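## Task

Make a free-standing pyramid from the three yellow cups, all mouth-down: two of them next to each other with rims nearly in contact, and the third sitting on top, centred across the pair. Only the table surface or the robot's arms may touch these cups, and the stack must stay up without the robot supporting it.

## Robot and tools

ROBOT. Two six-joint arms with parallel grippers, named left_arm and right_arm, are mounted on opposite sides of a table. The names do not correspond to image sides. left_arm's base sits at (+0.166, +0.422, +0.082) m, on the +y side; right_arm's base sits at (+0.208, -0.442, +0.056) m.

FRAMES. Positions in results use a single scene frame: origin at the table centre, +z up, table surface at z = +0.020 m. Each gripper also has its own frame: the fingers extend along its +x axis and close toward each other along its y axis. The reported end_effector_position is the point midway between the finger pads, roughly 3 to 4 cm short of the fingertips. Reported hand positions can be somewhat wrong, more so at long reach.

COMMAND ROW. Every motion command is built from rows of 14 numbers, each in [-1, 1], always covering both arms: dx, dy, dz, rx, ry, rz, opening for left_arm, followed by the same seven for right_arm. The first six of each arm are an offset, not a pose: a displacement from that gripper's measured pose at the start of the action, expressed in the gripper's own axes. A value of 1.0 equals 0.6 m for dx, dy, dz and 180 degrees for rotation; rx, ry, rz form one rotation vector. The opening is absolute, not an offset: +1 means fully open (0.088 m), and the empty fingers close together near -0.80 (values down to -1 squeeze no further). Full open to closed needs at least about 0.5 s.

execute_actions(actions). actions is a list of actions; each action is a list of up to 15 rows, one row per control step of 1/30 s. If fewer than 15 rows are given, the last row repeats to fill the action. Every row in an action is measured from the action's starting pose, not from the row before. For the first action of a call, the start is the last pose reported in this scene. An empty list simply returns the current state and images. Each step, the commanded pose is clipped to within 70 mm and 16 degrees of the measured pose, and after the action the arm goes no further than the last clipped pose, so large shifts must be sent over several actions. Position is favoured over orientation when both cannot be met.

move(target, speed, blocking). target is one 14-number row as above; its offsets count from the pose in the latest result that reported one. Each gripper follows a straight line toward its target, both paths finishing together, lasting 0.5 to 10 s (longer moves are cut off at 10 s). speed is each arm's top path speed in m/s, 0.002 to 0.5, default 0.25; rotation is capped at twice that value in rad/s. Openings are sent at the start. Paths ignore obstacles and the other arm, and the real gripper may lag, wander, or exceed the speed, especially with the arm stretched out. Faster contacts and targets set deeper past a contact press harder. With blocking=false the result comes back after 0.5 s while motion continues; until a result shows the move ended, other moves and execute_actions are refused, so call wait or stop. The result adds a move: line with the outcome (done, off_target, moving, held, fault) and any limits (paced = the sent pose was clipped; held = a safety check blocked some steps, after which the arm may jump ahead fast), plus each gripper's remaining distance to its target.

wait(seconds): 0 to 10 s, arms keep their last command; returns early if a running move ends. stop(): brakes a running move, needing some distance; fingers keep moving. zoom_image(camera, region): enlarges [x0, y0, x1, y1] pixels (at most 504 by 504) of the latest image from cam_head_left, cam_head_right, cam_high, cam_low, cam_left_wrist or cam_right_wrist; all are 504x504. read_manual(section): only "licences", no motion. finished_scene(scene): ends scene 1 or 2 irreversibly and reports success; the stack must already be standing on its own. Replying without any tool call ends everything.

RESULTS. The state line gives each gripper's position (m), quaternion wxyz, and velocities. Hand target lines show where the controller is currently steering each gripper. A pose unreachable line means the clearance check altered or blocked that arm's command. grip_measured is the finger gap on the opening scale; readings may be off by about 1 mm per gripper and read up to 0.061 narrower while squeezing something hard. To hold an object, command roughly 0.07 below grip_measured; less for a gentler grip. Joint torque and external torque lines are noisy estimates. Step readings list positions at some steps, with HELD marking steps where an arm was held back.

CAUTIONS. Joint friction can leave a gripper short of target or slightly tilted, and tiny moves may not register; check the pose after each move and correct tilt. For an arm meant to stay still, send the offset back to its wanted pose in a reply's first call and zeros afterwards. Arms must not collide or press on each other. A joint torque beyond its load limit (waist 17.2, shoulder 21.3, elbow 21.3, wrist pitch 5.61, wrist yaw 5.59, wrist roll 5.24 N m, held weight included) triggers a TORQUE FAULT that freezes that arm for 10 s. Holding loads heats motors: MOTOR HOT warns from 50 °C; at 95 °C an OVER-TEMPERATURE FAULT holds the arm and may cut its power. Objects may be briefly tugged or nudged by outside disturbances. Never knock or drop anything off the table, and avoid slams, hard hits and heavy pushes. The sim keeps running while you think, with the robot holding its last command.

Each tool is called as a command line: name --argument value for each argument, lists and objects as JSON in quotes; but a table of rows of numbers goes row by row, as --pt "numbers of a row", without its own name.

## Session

execute_actions --actions '[]'

Scene clock: 0.00 s.
left_arm: end_effector_position=(+0.1292, +0.2383, +0.1434) grip_measured=+0.832 end_effector_quat_wxyz=(+0.282, +0.329, +0.871, -0.231) end_effector_velocity=(+0.001, +0.004, -0.000) end_effector_angular_velocity=(+0.006, -0.011, -0.027) | right_arm: end_effector_position=(+0.1523, -0.3279, +0.1714) grip_measured=+0.851 end_effector_quat_wxyz=(+0.357, -0.509, +0.148, +0.769) end_effector_velocity=(-0.001, -0.005, -0.003) end_effector_angular_velocity=(-0.031, +0.005, +0.014)
Joint positions: left_arm=[-0.158  1.866  1.002 -1.432  0.538 -0.235  0.08 ] | right_arm=[ 0.669  0.498  0.581 -1.18  -0.063 -0.426  0.081]
Joint velocities: left_arm=[-0.007 -0.002 -0.002 -0.007 -0.022  0.007  0.   ] | right_arm=[-0.002  0.002 -0.002 -0.022 -0.022 -0.007 -0.   ]
Joint torques (N m, as the arm reports them, + toward a larger angle): no reading
External joint torques (N m, as the arm's controller estimates them; a push from outside toward a larger angle lowers the number): no reading
Motor temperatures (°C, as the motors report them): left_arm=[20 21 23 21 23 24] | right_arm=[24 24 24 21 20 20]
Heat: left arm: hottest wrist roll 24 °C (+0.0 °C/min); right arm: hottest waist 24 °C (+0.0 °C/min).
Hand target (left_arm): +0.129, +0.238, +0.143; +0.282, +0.329, +0.871, -0.231
Hand target (right_arm): +0.152, -0.328, +0.171; +0.357, -0.509, +0.148, +0.769

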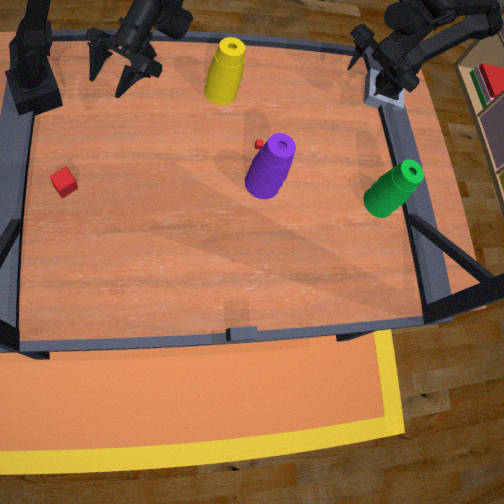

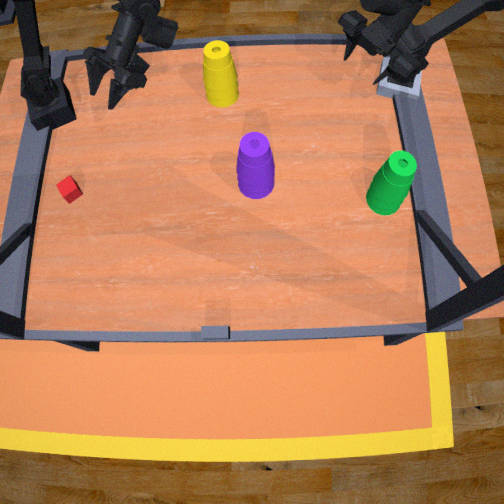

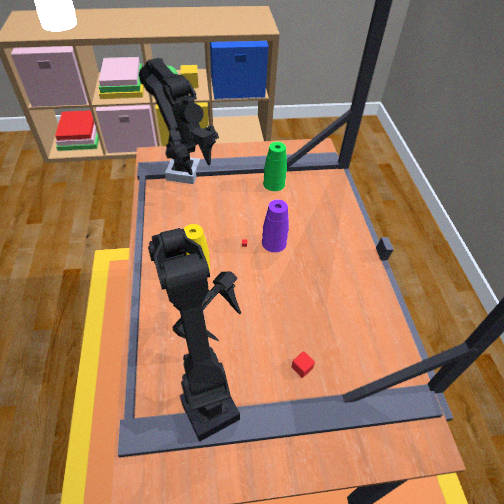

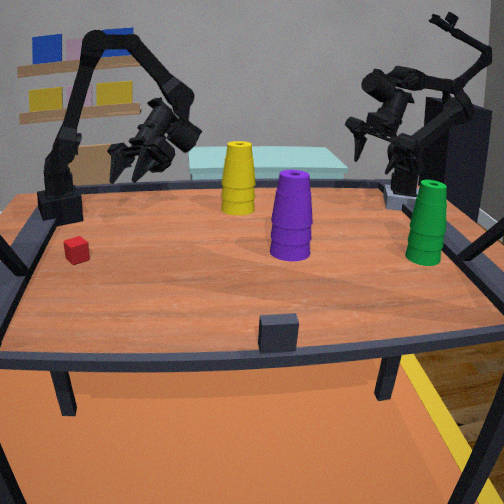

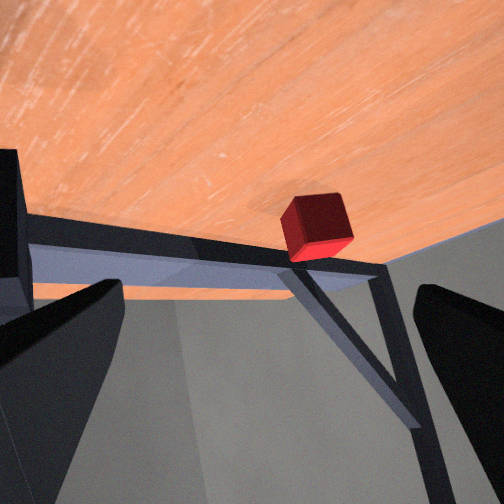

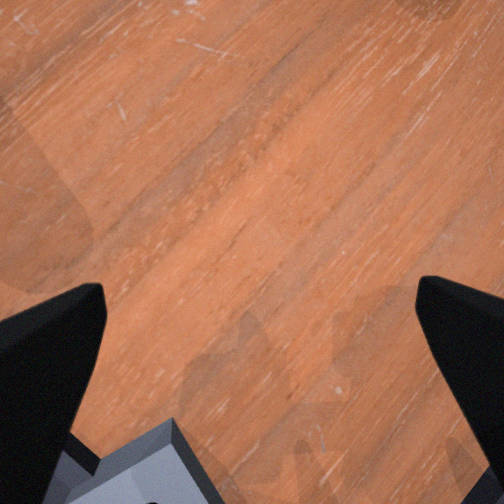

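zoom_image --camera "cam_head_left" --region '[0, 0, 440, 240]'

zoom_image --camera "cam_low" --region '[180, 120, 340, 280]'

zoom_image --camera "cam_high" --region '[120, 130, 360, 330]'

Region (0, 0, 440, 240) of cam_head_left's 504x504 image, scaled by 1.145, with more detail than that image has; it fills the top 275 rows of this view, and the rest is white.

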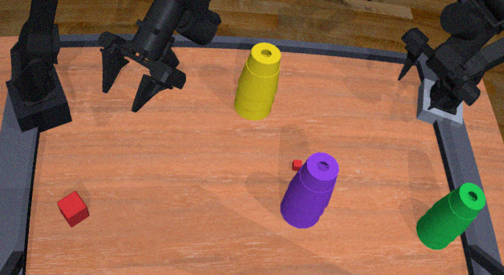

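Region (180, 120, 340, 280) of cam_low's 504x504 image, scaled by 3.150, with more detail than that image has.

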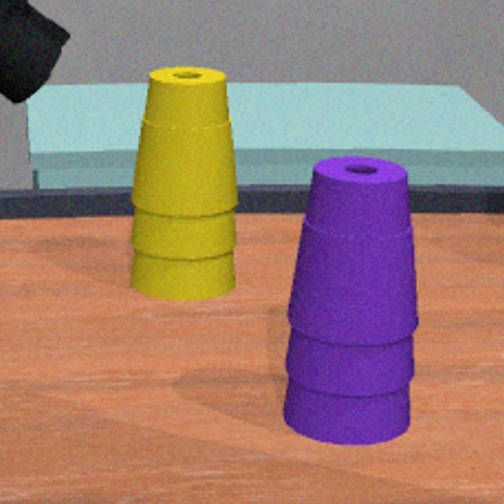

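Region (120, 130, 360, 330) of cam_high's 504x504 image, scaled by 2.100, with more detail than that image has.

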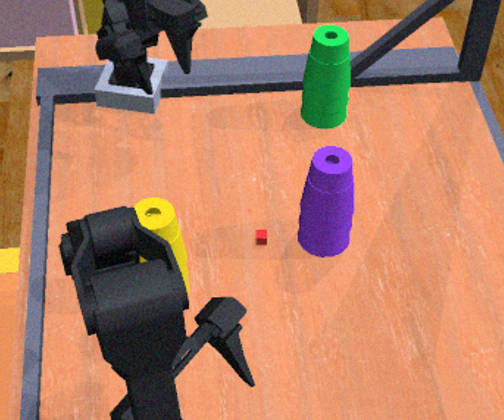

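zoom_image --camera "cam_head_left" --region '[170, 20, 320, 170]'

zoom_image --camera "cam_head_right" --region '[170, 20, 320, 170]'

zoom_image --camera "cam_head_left" --region '[320, 0, 470, 150]'

zoom_image --camera "cam_head_left" --region '[0, 0, 180, 150]'

Region (170, 20, 320, 170) of cam_head_left's 504x504 image, scaled by 3.360, with more detail than that image has.

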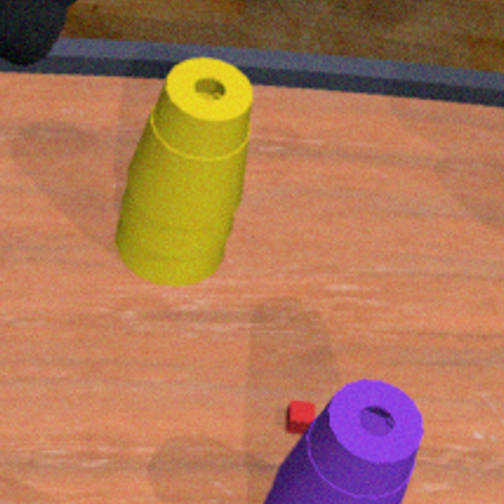

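Region (170, 20, 320, 170) of cam_head_right's 504x504 image, scaled by 3.360, with more detail than that image has.

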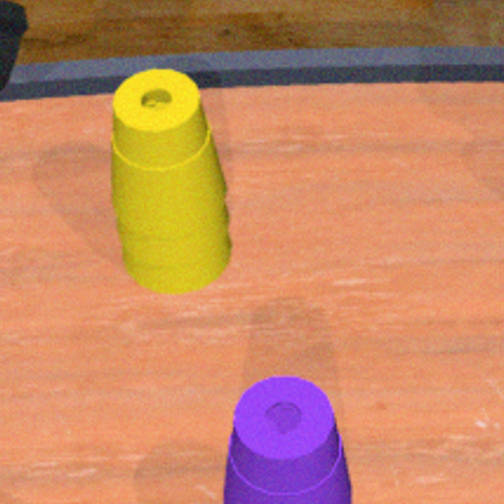

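Region (320, 0, 470, 150) of cam_head_left's 504x504 image, scaled by 3.360, with more detail than that image has.

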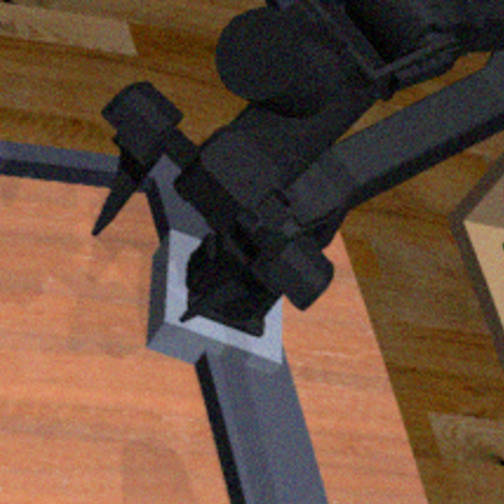

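Region (0, 0, 180, 150) of cam_head_left's 504x504 image, scaled by 2.800, with more detail than that image has.

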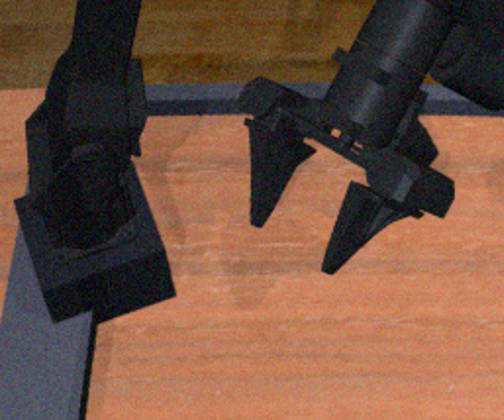

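zoom_image --camera "cam_low" --region '[30, 80, 210, 240]'

zoom_image --camera "cam_low" --region '[320, 60, 480, 220]'

zoom_image --camera "cam_head_right" --region '[20, 0, 200, 150]'

zoom_image --camera "cam_head_right" --region '[320, 0, 470, 150]'

Region (30, 80, 210, 240) of cam_low's 504x504 image, scaled by 2.800, with more detail than that image has.

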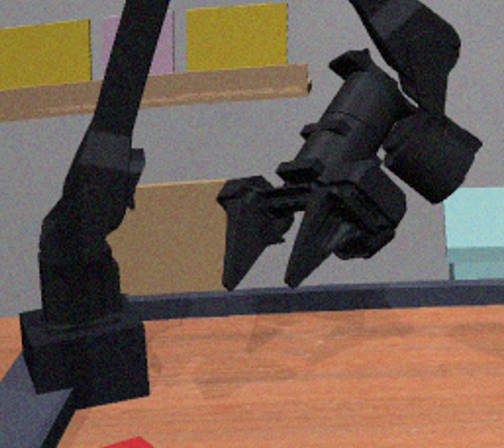

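Region (320, 60, 480, 220) of cam_low's 504x504 image, scaled by 3.150, with more detail than that image has.

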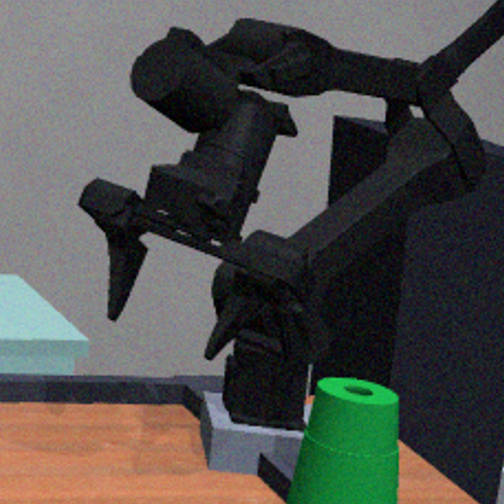

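Region (20, 0, 200, 150) of cam_head_right's 504x504 image, scaled by 2.800, with more detail than that image has.

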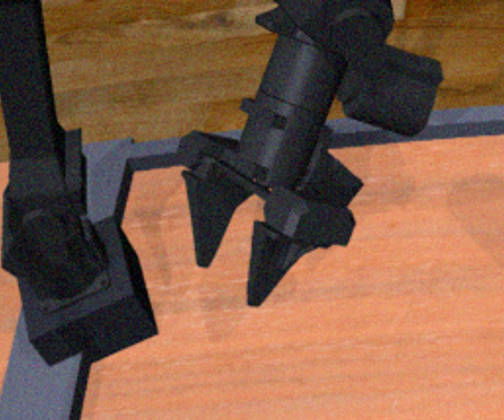

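Region (320, 0, 470, 150) of cam_head_right's 504x504 image, scaled by 3.360, with more detail than that image has.

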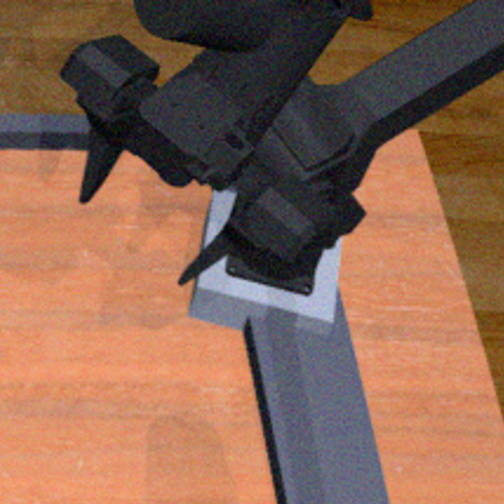

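move --target '[-0.1325, 0.2227, 0.0503, -0.1786, -0.0602, -0.2038, 0.83, 0.2264, -0.3152, 0.3639, -0.2368, 0.1167, 0.0868, 1.0]' --speed 0.35

Scene clock: 11.47 s.
left_arm: end_effector_position=(+0.2802, +0.2774, +0.1439) grip_measured=+0.832 end_effector_quat_wxyz=(+0.353, -0.068, +0.928, -0.095) end_effector_velocity=(-0.000, +0.001, +0.001) end_effector_angular_velocity=(+0.011, +0.001, -0.003) | right_arm: end_effector_position=(+0.1095, -0.0120, +0.1787) grip_measured=+1.000 end_effector_quat_wxyz=(-0.022, +0.704, +0.014, -0.710) end_effector_velocity=(+0.001, -0.004, +0.001) end_effector_angular_velocity=(-0.024, -0.014, +0.024)
Joint positions: left_arm=[ 0.715  1.855  0.988 -1.432  0.536 -0.224  0.08 ] | right_arm=[ 0.518  2.218  2.083 -1.384  0.003 -1.333  0.088]
Joint velocities: left_arm=[-0.002 -0.002  0.002 -0.007 -0.007 -0.007 -0.   ] | right_arm=[ 0.002  0.007  0.017 -0.037  0.007 -0.022  0.   ]
Joint torques (N m, as the arm reports them, + toward a larger angle): left_arm=[ 0.26 -3.87  4.85 -0.78  0.47 -0.1 ] | right_arm=[ 0.37 -7.44  7.14 -0.03 -0.01 -0.14]
External joint torques (N m, as the arm's controller estimates them; a push from outside toward a larger angle lowers the number): left_arm=[ 0.25  1.79  1.29  0.08  0.21 -0.1 ] | right_arm=[ 0.31  2.95  1.34 -0.39  0.05 -0.14]
Motor temperatures (°C, as the motors report them): left_arm=[20 22 23 21 23 24] | right_arm=[24 24 26 22 20 20]
Heat: left arm: hottest wrist roll 24 °C (+0.0 °C/min); right arm: hottest elbow 26 °C (+10.5 °C/min).
Hand target (left_arm): +0.282, +0.276, +0.143; +0.350, -0.071, +0.930, -0.092
Hand target (right_arm): +0.108, -0.011, +0.172; -0.014, +0.706, +0.012, -0.708
Off the commanded pose (left_arm): 0.003 m, 1 deg.
Off the commanded pose (right_arm): 0.007 m, 1 deg.
move: done

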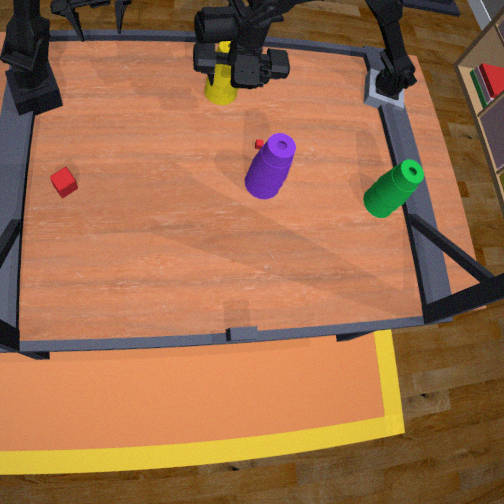

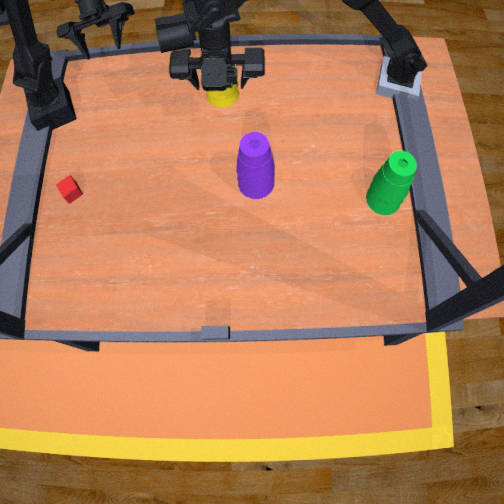

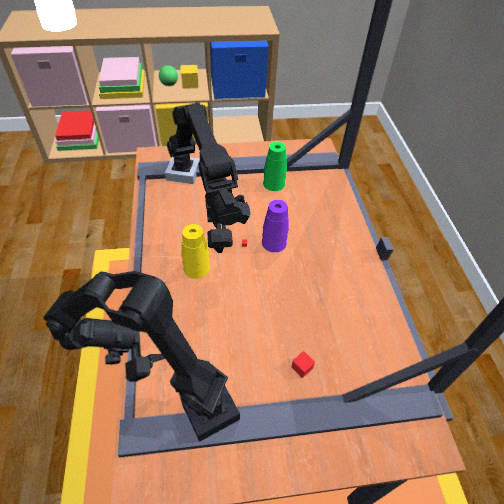

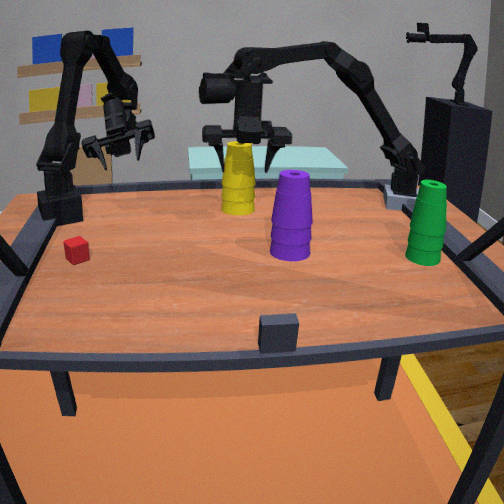

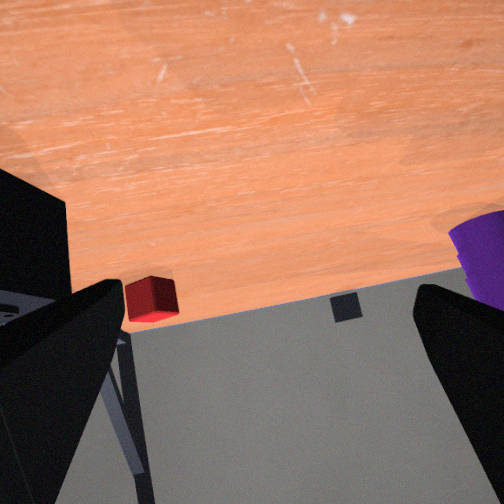

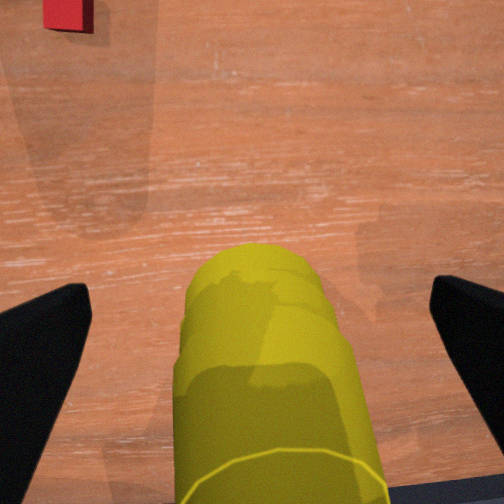

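zoom_image --camera "cam_low" --region '[190, 110, 310, 230]'

zoom_image --camera "cam_high" --region '[160, 180, 270, 290]'

Region (190, 110, 310, 230) of cam_low's 504x504 image, scaled by 4.200, with more detail than that image has.

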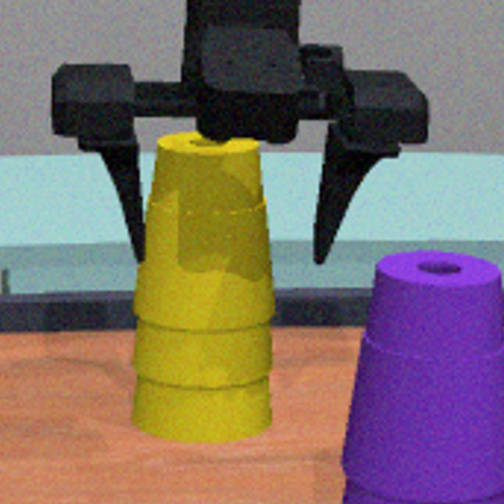

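Region (160, 180, 270, 290) of cam_high's 504x504 image, scaled by 4.582, with more detail than that image has.

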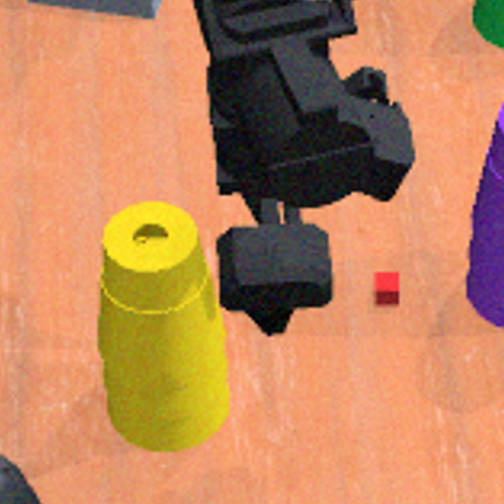

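move --target '[0, 0, 0, 0, 0, 0, 0.83, 0.0, -0.003, -0.1065, 0, 0, 0, 1.0]' --speed 0.15

Scene clock: 13.70 s.
left_arm: end_effector_position=(+0.2803, +0.2774, +0.1439) grip_measured=+0.832 end_effector_quat_wxyz=(+0.353, -0.068, +0.928, -0.095) end_effector_velocity=(-0.002, -0.001, +0.002) end_effector_angular_velocity=(+0.004, +0.010, +0.007) | right_arm: end_effector_position=(+0.1744, -0.0096, +0.1743) grip_measured=+1.000 end_effector_quat_wxyz=(-0.022, +0.705, +0.008, -0.709) end_effector_velocity=(+0.000, -0.003, -0.001) end_effector_angular_velocity=(-0.013, +0.005, +0.020)
Joint positions: left_arm=[ 0.716  1.855  0.988 -1.432  0.536 -0.224  0.08 ] | right_arm=[ 0.369  2.189  2.02  -1.359 -0.001 -1.475  0.088]
Joint velocities: left_arm=[-0.002 -0.002 -0.002 -0.007  0.007 -0.007 -0.   ] | right_arm=[-0.002 -0.002 -0.007 -0.007 -0.007 -0.022  0.   ]
Joint torques (N m, as the arm reports them, + toward a larger angle): left_arm=[ 0.   -5.16  3.89 -0.65  0.28 -0.02] | right_arm=[  0.34 -11.09   5.31   0.32  -0.18  -0.06]
External joint torques (N m, as the arm's controller estimates them; a push from outside toward a larger angle lowers the number): left_arm=[ 0.01  0.53  0.36  0.24  0.02 -0.03] | right_arm=[ 0.29 -0.85 -0.52 -0.04 -0.11 -0.06]
Motor temperatures (°C, as the motors report them): left_arm=[20 22 23 21 23 24] | right_arm=[24 24 26 22 20 20]
Heat: left arm: hottest wrist roll 24 °C (+0.0 °C/min); right arm: hottest elbow 26 °C (+8.8 °C/min).
Hand target (left_arm): +0.280, +0.277, +0.144; +0.353, -0.068, +0.928, -0.095
Hand target (right_arm): +0.173, -0.011, +0.179; -0.023, +0.704, +0.015, -0.710
Off the commanded pose (left_arm): 0.000 m, 0 deg.
Off the commanded pose (right_arm): 0.004 m, 1 deg.
move: done

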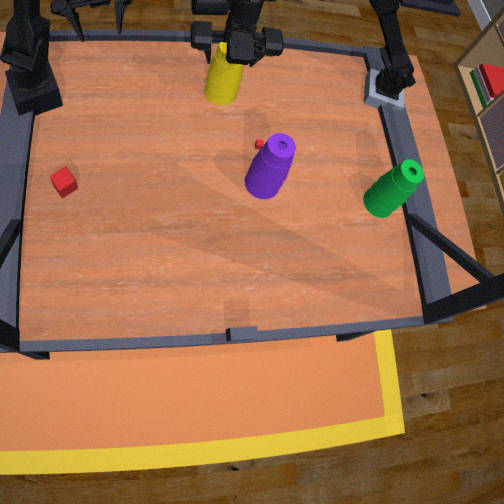

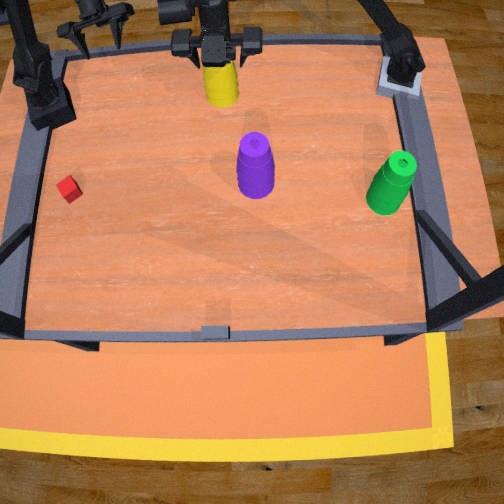

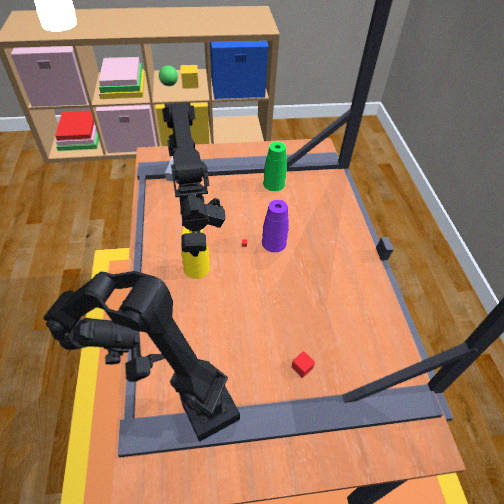

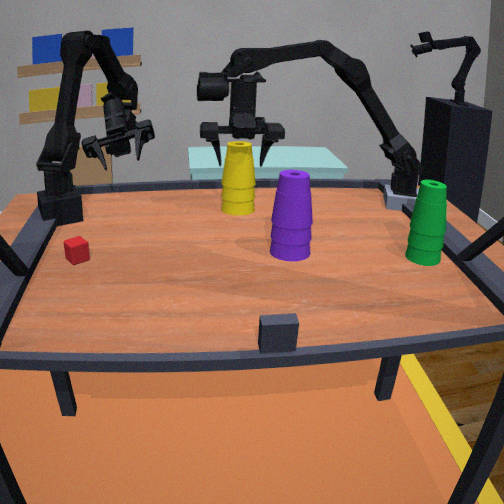

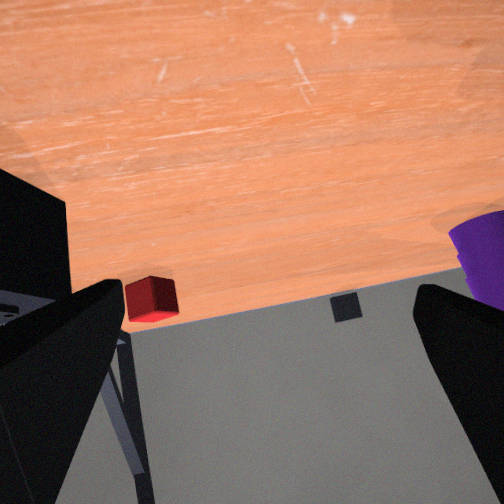

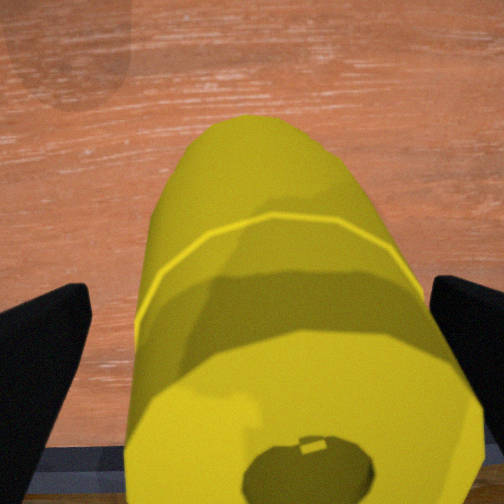

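zoom_image --camera "cam_low" --region '[195, 115, 295, 215]'

zoom_image --camera "cam_high" --region '[160, 200, 240, 290]'

Region (195, 115, 295, 215) of cam_low's 504x504 image, scaled by 5.040, with more detail than that image has.

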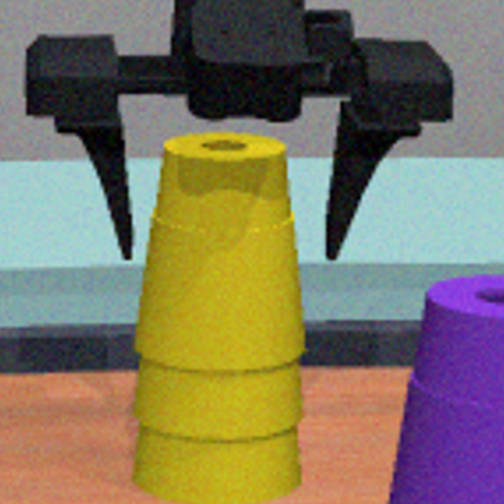

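Region (160, 200, 240, 290) of cam_high's 504x504 image, scaled by 5.600, with more detail than that image has.

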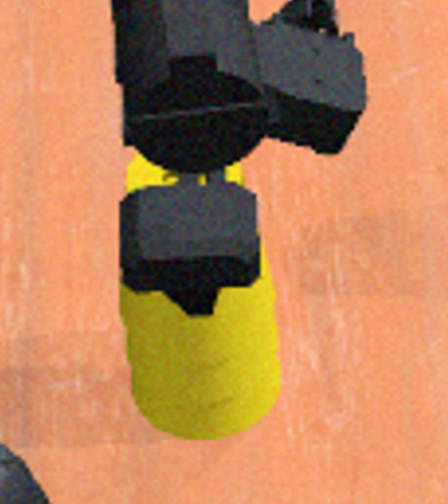

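execute_actions --actions '[[[0,0,0,0,0,0,0.83, 0,-0.002,0,0,0,0,1.0],[0,0,0,0,0,0,0.83, 0,-0.0035,0,0,0,0,0.96],[0,0,0,0,0,0,0.83, 0,-0.0045,0,0,0,0,0.91],[0,0,0,0,0,0,0.83, 0,-0.005,0,0,0,0,0.85],[0,0,0,0,0,0,0.83, 0,-0.005,0,0,0,0,0.79],[0,0,0,0,0,0,0.83, 0,-0.005,0,0,0,0,0.73],[0,0,0,0,0,0,0.83, 0,-0.005,0,0,0,0,0.68],[0,0,0,0,0,0,0.83, 0,-0.005,0,0,0,0,0.64],[0,0,0,0,0,0,0.83, 0,-0.005,0,0,0,0,0.61],[0,0,0,0,0,0,0.83, 0,-0.005,0,0,0,0,0.58],[0,0,0,0,0,0,0.83, 0,-0.005,0,0,0,0,0.55],[0,0,0,0,0,0,0.83, 0,-0.005,0,0,0,0,0.52],[0,0,0,0,0,0,0.83, 0,-0.005,0,0,0,0,0.49],[0,0,0,0,0,0,0.83, 0,-0.005,0,0,0,0,0.455],[0,0,0,0,0,0,0.83, 0,-0.005,0,0,0,0,0.42]]]'

Scene clock: 15.23 s.
left_arm: end_effector_position=(+0.2803, +0.2774, +0.1439) grip_measured=+0.832 end_effector_quat_wxyz=(+0.353, -0.068, +0.928, -0.095) end_effector_velocity=(-0.004, +0.002, +0.003) end_effector_angular_velocity=(+0.031, +0.021, +0.002) | right_arm: end_effector_position=(+0.1742, -0.0077, +0.1785) grip_measured=+0.514 end_effector_quat_wxyz=(-0.025, +0.705, +0.012, -0.709) end_effector_velocity=(-0.000, -0.000, +0.003) end_effector_angular_velocity=(+0.002, +0.007, +0.005)
Joint positions: left_arm=[ 0.716  1.855  0.988 -1.432  0.536 -0.224  0.08 ] | right_arm=[ 0.369  2.189  2.036 -1.365 -0.001 -1.476  0.064]
Joint velocities: left_arm=[-0.007 -0.002 -0.002 -0.022 -0.007 -0.022 -0.   ] | right_arm=[-0.002 -0.002  0.007 -0.007 -0.007 -0.007 -0.012]
Joint torques (N m, as the arm reports them, + toward a larger angle): left_arm=[ 0.02 -5.13  3.9  -0.65  0.28 -0.02] | right_arm=[-0.01 -8.    6.98 -0.05 -0.08  0.03]
External joint torques (N m, as the arm's controller estimates them; a push from outside toward a larger angle lowers the number): left_arm=[ 0.06  0.53  0.39  0.24  0.02 -0.02] | right_arm=[-0.07  2.21  1.19 -0.42 -0.01  0.02]
Motor temperatures (°C, as the motors report them): left_arm=[20 22 23 21 23 24] | right_arm=[24 25 26 22 20 20]
Heat: left arm: hottest wrist roll 24 °C (+0.0 °C/min); right arm: hottest elbow 26 °C (+7.9 °C/min).
Hand target (left_arm): +0.280, +0.277, +0.144; +0.353, -0.068, +0.928, -0.095
Hand target (right_arm): +0.174, -0.007, +0.174; -0.022, +0.705, +0.008, -0.709
Off the commanded pose (left_arm): 0.000 m, 0 deg.
Off the commanded pose (right_arm): 0.004 m, 1 deg.
Step readings (end_effector_position):
0: left_arm (+0.2803, +0.2774, +0.1439) | right_arm (+0.1744, -0.0097, +0.1742)
1: left_arm (+0.2803, +0.2774, +0.1439) | right_arm (+0.1744, -0.0097, +0.1742)
2: left_arm (+0.2803, +0.2774, +0.1439) | right_arm (+0.1744, -0.0095, +0.1744)
4: left_arm (+0.2803, +0.2774, +0.1439) | right_arm (+0.1743, -0.0087, +0.1758)
8: left_arm (+0.2803, +0.2774, +0.1439) | right_arm (+0.1742, -0.0075, +0.1783)
15: end_effector_position above

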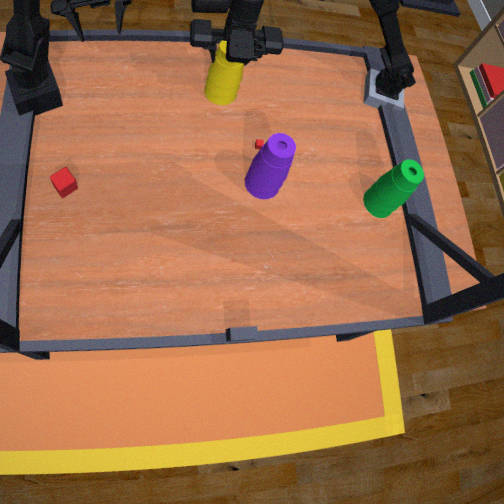

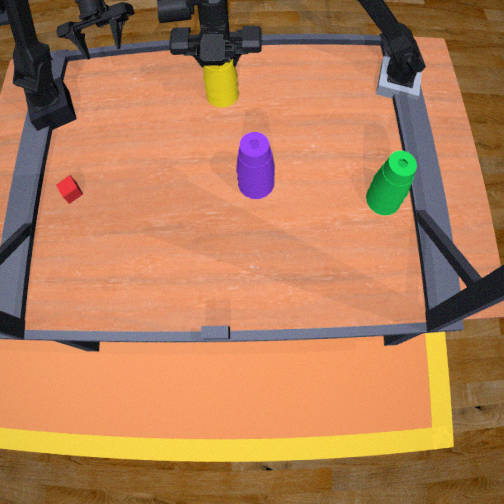

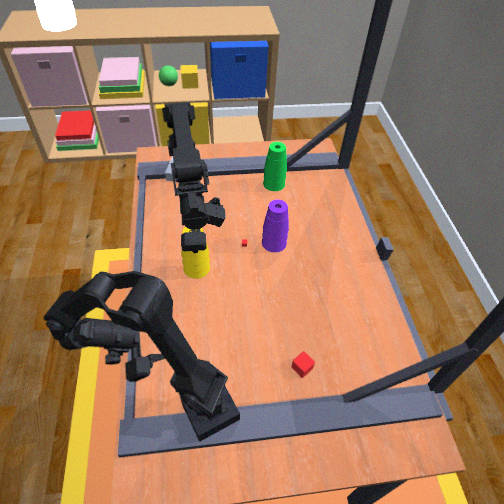

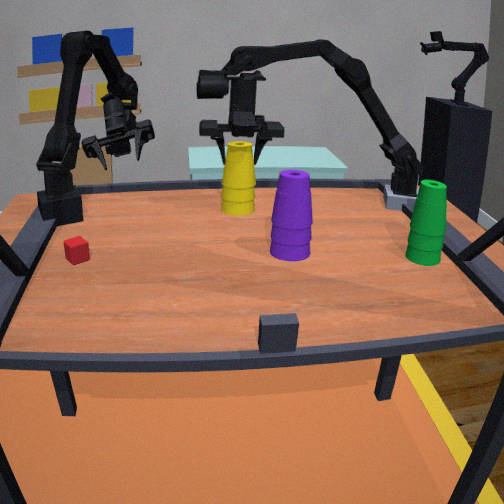

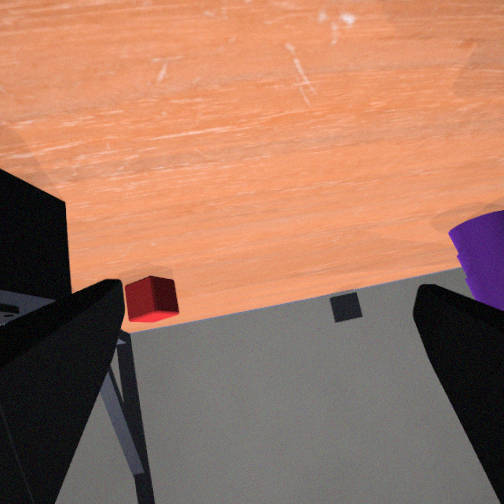

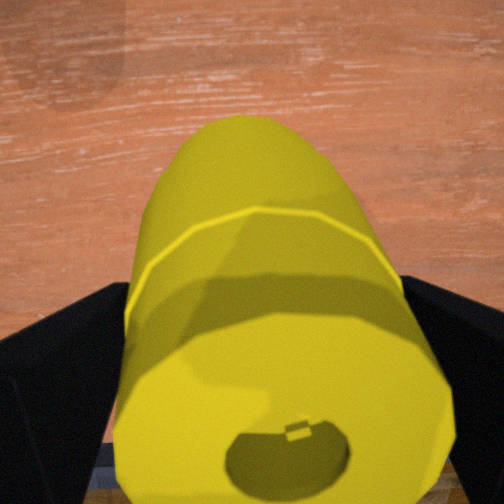

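execute_actions --actions '[]'

zoom_image --camera "cam_low" --region '[195, 115, 295, 215]'

Scene clock: 15.30 s.
left_arm: end_effector_position=(+0.2803, +0.2774, +0.1439) grip_measured=+0.832 end_effector_quat_wxyz=(+0.353, -0.068, +0.928, -0.095) end_effector_velocity=(-0.002, +0.001, +0.001) end_effector_angular_velocity=(+0.022, +0.004, +0.007) | right_arm: end_effector_position=(+0.1742, -0.0077, +0.1785) grip_measured=+0.513 end_effector_quat_wxyz=(-0.025, +0.705, +0.012, -0.709) end_effector_velocity=(+0.000, -0.002, +0.002) end_effector_angular_velocity=(-0.003, +0.007, +0.005)
Joint positions: left_arm=[ 0.716  1.855  0.988 -1.432  0.536 -0.224  0.08 ] | right_arm=[ 0.369  2.189  2.036 -1.365 -0.001 -1.476  0.064]
Joint velocities: left_arm=[-0.002 -0.007 -0.002 -0.007 -0.007 -0.022  0.   ] | right_arm=[-0.002 -0.007 -0.002 -0.007 -0.007 -0.007 -0.   ]
Joint torques (N m, as the arm reports them, + toward a larger angle): left_arm=[ 0.01 -5.12  3.9  -0.64  0.28 -0.02] | right_arm=[-0.01 -7.84  7.14 -0.09 -0.08  0.02]
External joint torques (N m, as the arm's controller estimates them; a push from outside toward a larger angle lowers the number): left_arm=[-0.02  0.56  0.36  0.23  0.03 -0.03] | right_arm=[ 0.01  2.34  1.36 -0.45 -0.02  0.02]
Motor temperatures (°C, as the motors report them): left_arm=[20 22 23 21 23 24] | right_arm=[24 25 26 22 20 20]
Heat: left arm: hottest wrist roll 24 °C (+0.0 °C/min); right arm: hottest elbow 26 °C (+7.8 °C/min).
Hand target (left_arm): +0.280, +0.277, +0.144; +0.353, -0.068, +0.928, -0.095
Hand target (right_arm): +0.174, -0.007, +0.174; -0.022, +0.705, +0.008, -0.709
Off the commanded pose (left_arm): 0.000 m, 0 deg.
Off the commanded pose (right_arm): 0.004 m, 1 deg.

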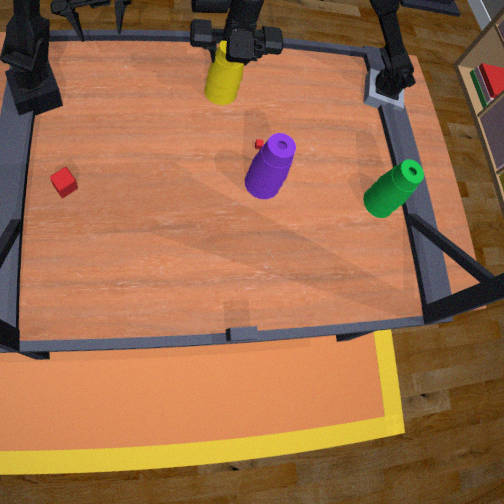

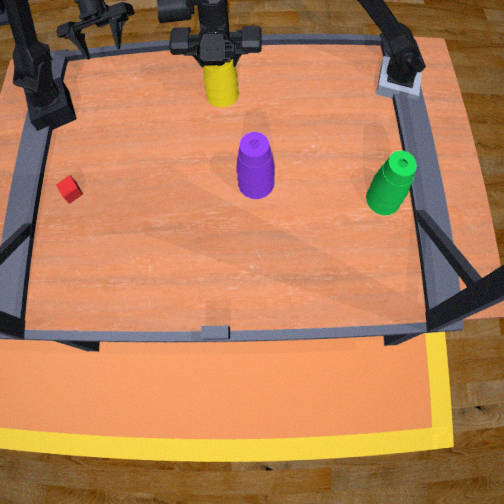

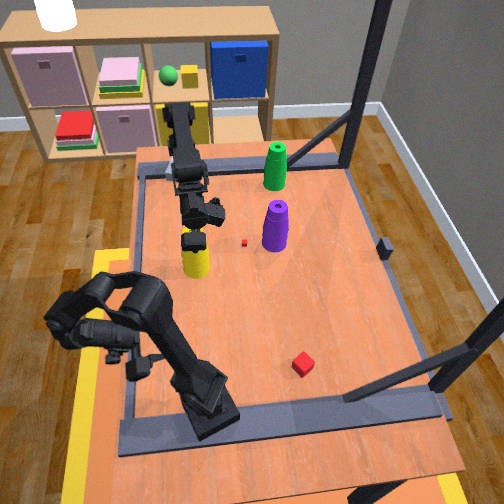

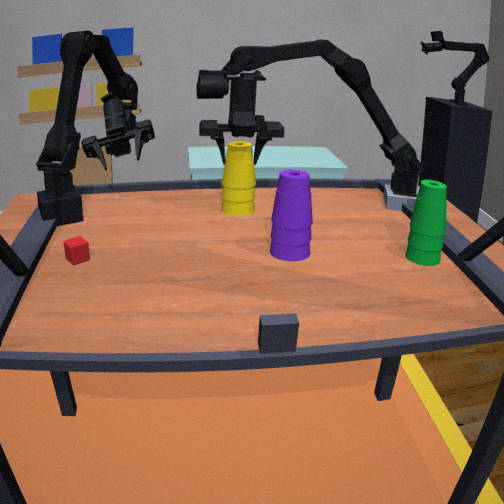

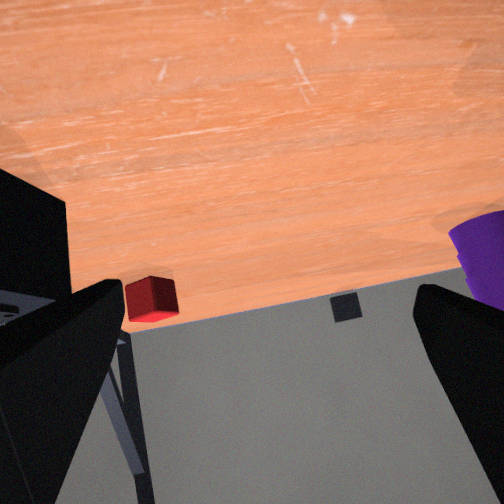

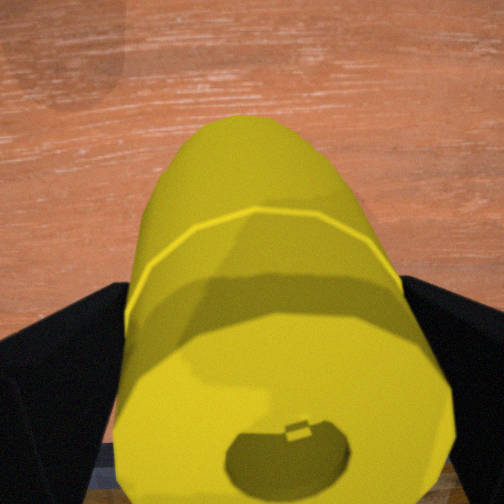

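Region (195, 115, 295, 215) of cam_low's 504x504 image, scaled by 5.040, with more detail than that image has.

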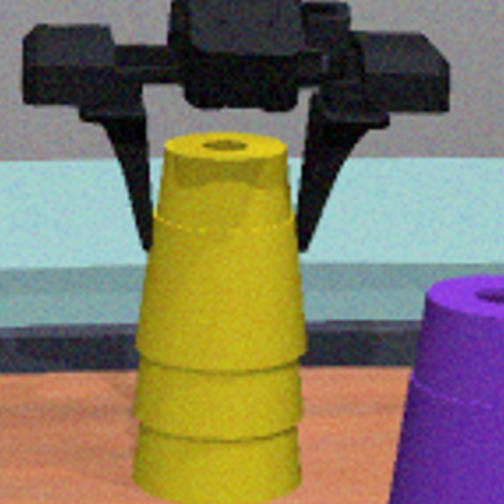

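move --target '[0, 0, 0, 0, 0, 0, 0.83, -0.1305, 0.005, -0.0004, 0, -0.0027, -0.0277, 0.42]' --speed 0.16

zoom_image --camera "cam_low" --region '[185, 90, 305, 220]'

Scene clock: 17.07 s.
left_arm: end_effector_position=(+0.2803, +0.2774, +0.1439) grip_measured=+0.832 end_effector_quat_wxyz=(+0.353, -0.068, +0.928, -0.095) end_effector_velocity=(-0.001, +0.003, -0.003) end_effector_angular_velocity=(+0.010, -0.007, -0.022) | right_arm: end_effector_position=(+0.1748, -0.0150, +0.2529) grip_measured=+0.513 end_effector_quat_wxyz=(-0.053, +0.701, +0.040, -0.710) end_effector_velocity=(+0.002, +0.001, +0.005) end_effector_angular_velocity=(+0.012, +0.007, +0.001)
Joint positions: left_arm=[ 0.716  1.855  0.988 -1.432  0.536 -0.224  0.08 ] | right_arm=[ 0.369  2.144  2.261 -1.555 -0.001 -1.476  0.064]
Joint velocities: left_arm=[-0.002  0.002 -0.007  0.007 -0.022  0.007 -0.   ] | right_arm=[-0.007 -0.002  0.017 -0.007 -0.007 -0.007 -0.   ]
Joint torques (N m, as the arm reports them, + toward a larger angle): left_arm=[ 0.01 -5.12  3.89 -0.65  0.28 -0.01] | right_arm=[ 0.19 -9.31  6.85  0.1  -0.07  0.05]
External joint torques (N m, as the arm's controller estimates them; a push from outside toward a larger angle lowers the number): left_arm=[ 0.01  0.48  0.37  0.21  0.03 -0.02] | right_arm=[ 0.23  0.34  1.31 -0.39 -0.01  0.05]
Motor temperatures (°C, as the motors report them): left_arm=[20 22 23 22 23 24] | right_arm=[24 26 26 22 20 20]
Heat: left arm: hottest wrist roll 24 °C (+0.0 °C/min); right arm: hottest shoulder 26 °C (+7.0 °C/min).
Hand target (left_arm): +0.280, +0.277, +0.144; +0.353, -0.068, +0.928, -0.095
Hand target (right_arm): +0.174, -0.015, +0.257; -0.056, +0.701, +0.043, -0.710
Off the commanded pose (left_arm): 0.000 m, 0 deg.
Off the commanded pose (right_arm): 0.004 m, 0 deg.
move: done

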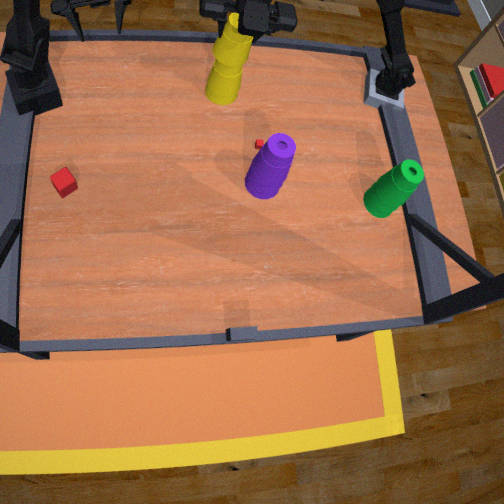

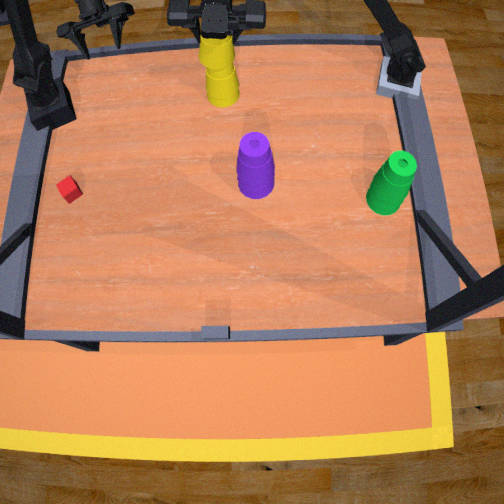

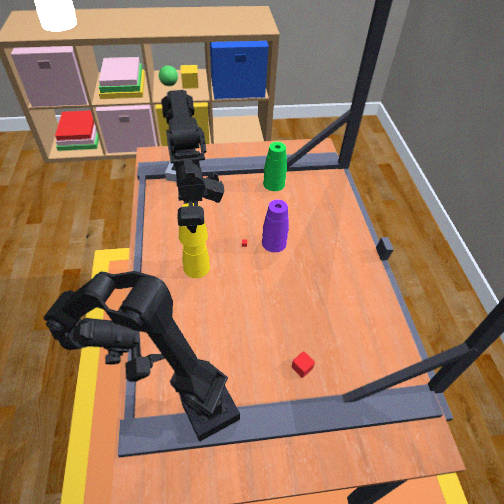

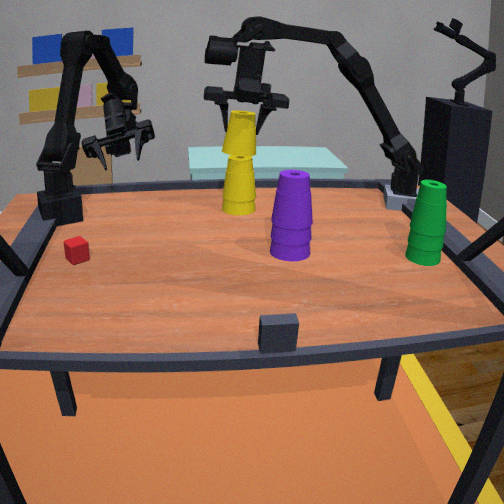

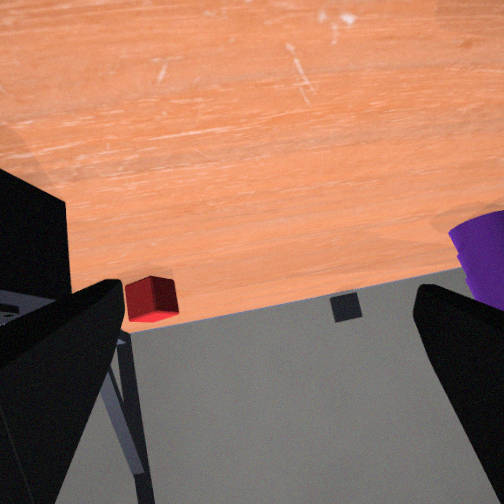

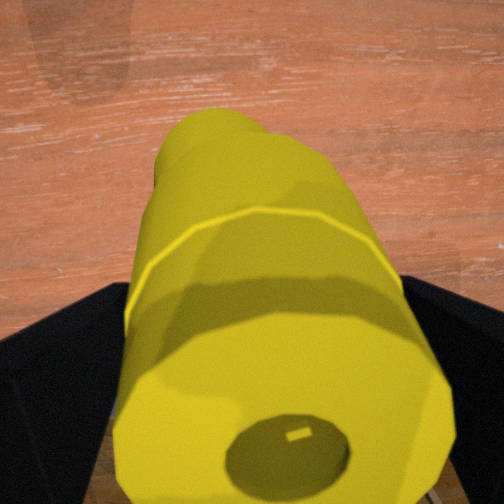

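Region (185, 90, 305, 220) of cam_low's 504x504 image, scaled by 3.877, with more detail than that image has; it fills the left 465 columns of this view, and the rest is white.

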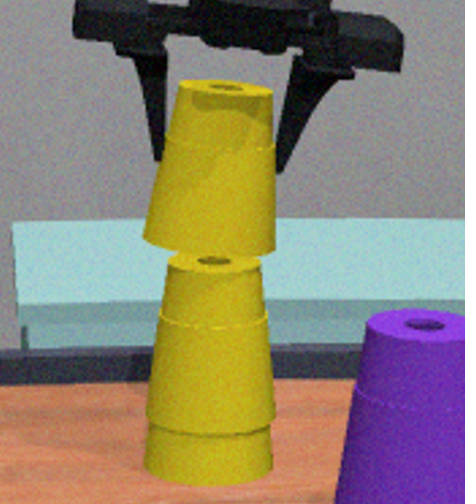

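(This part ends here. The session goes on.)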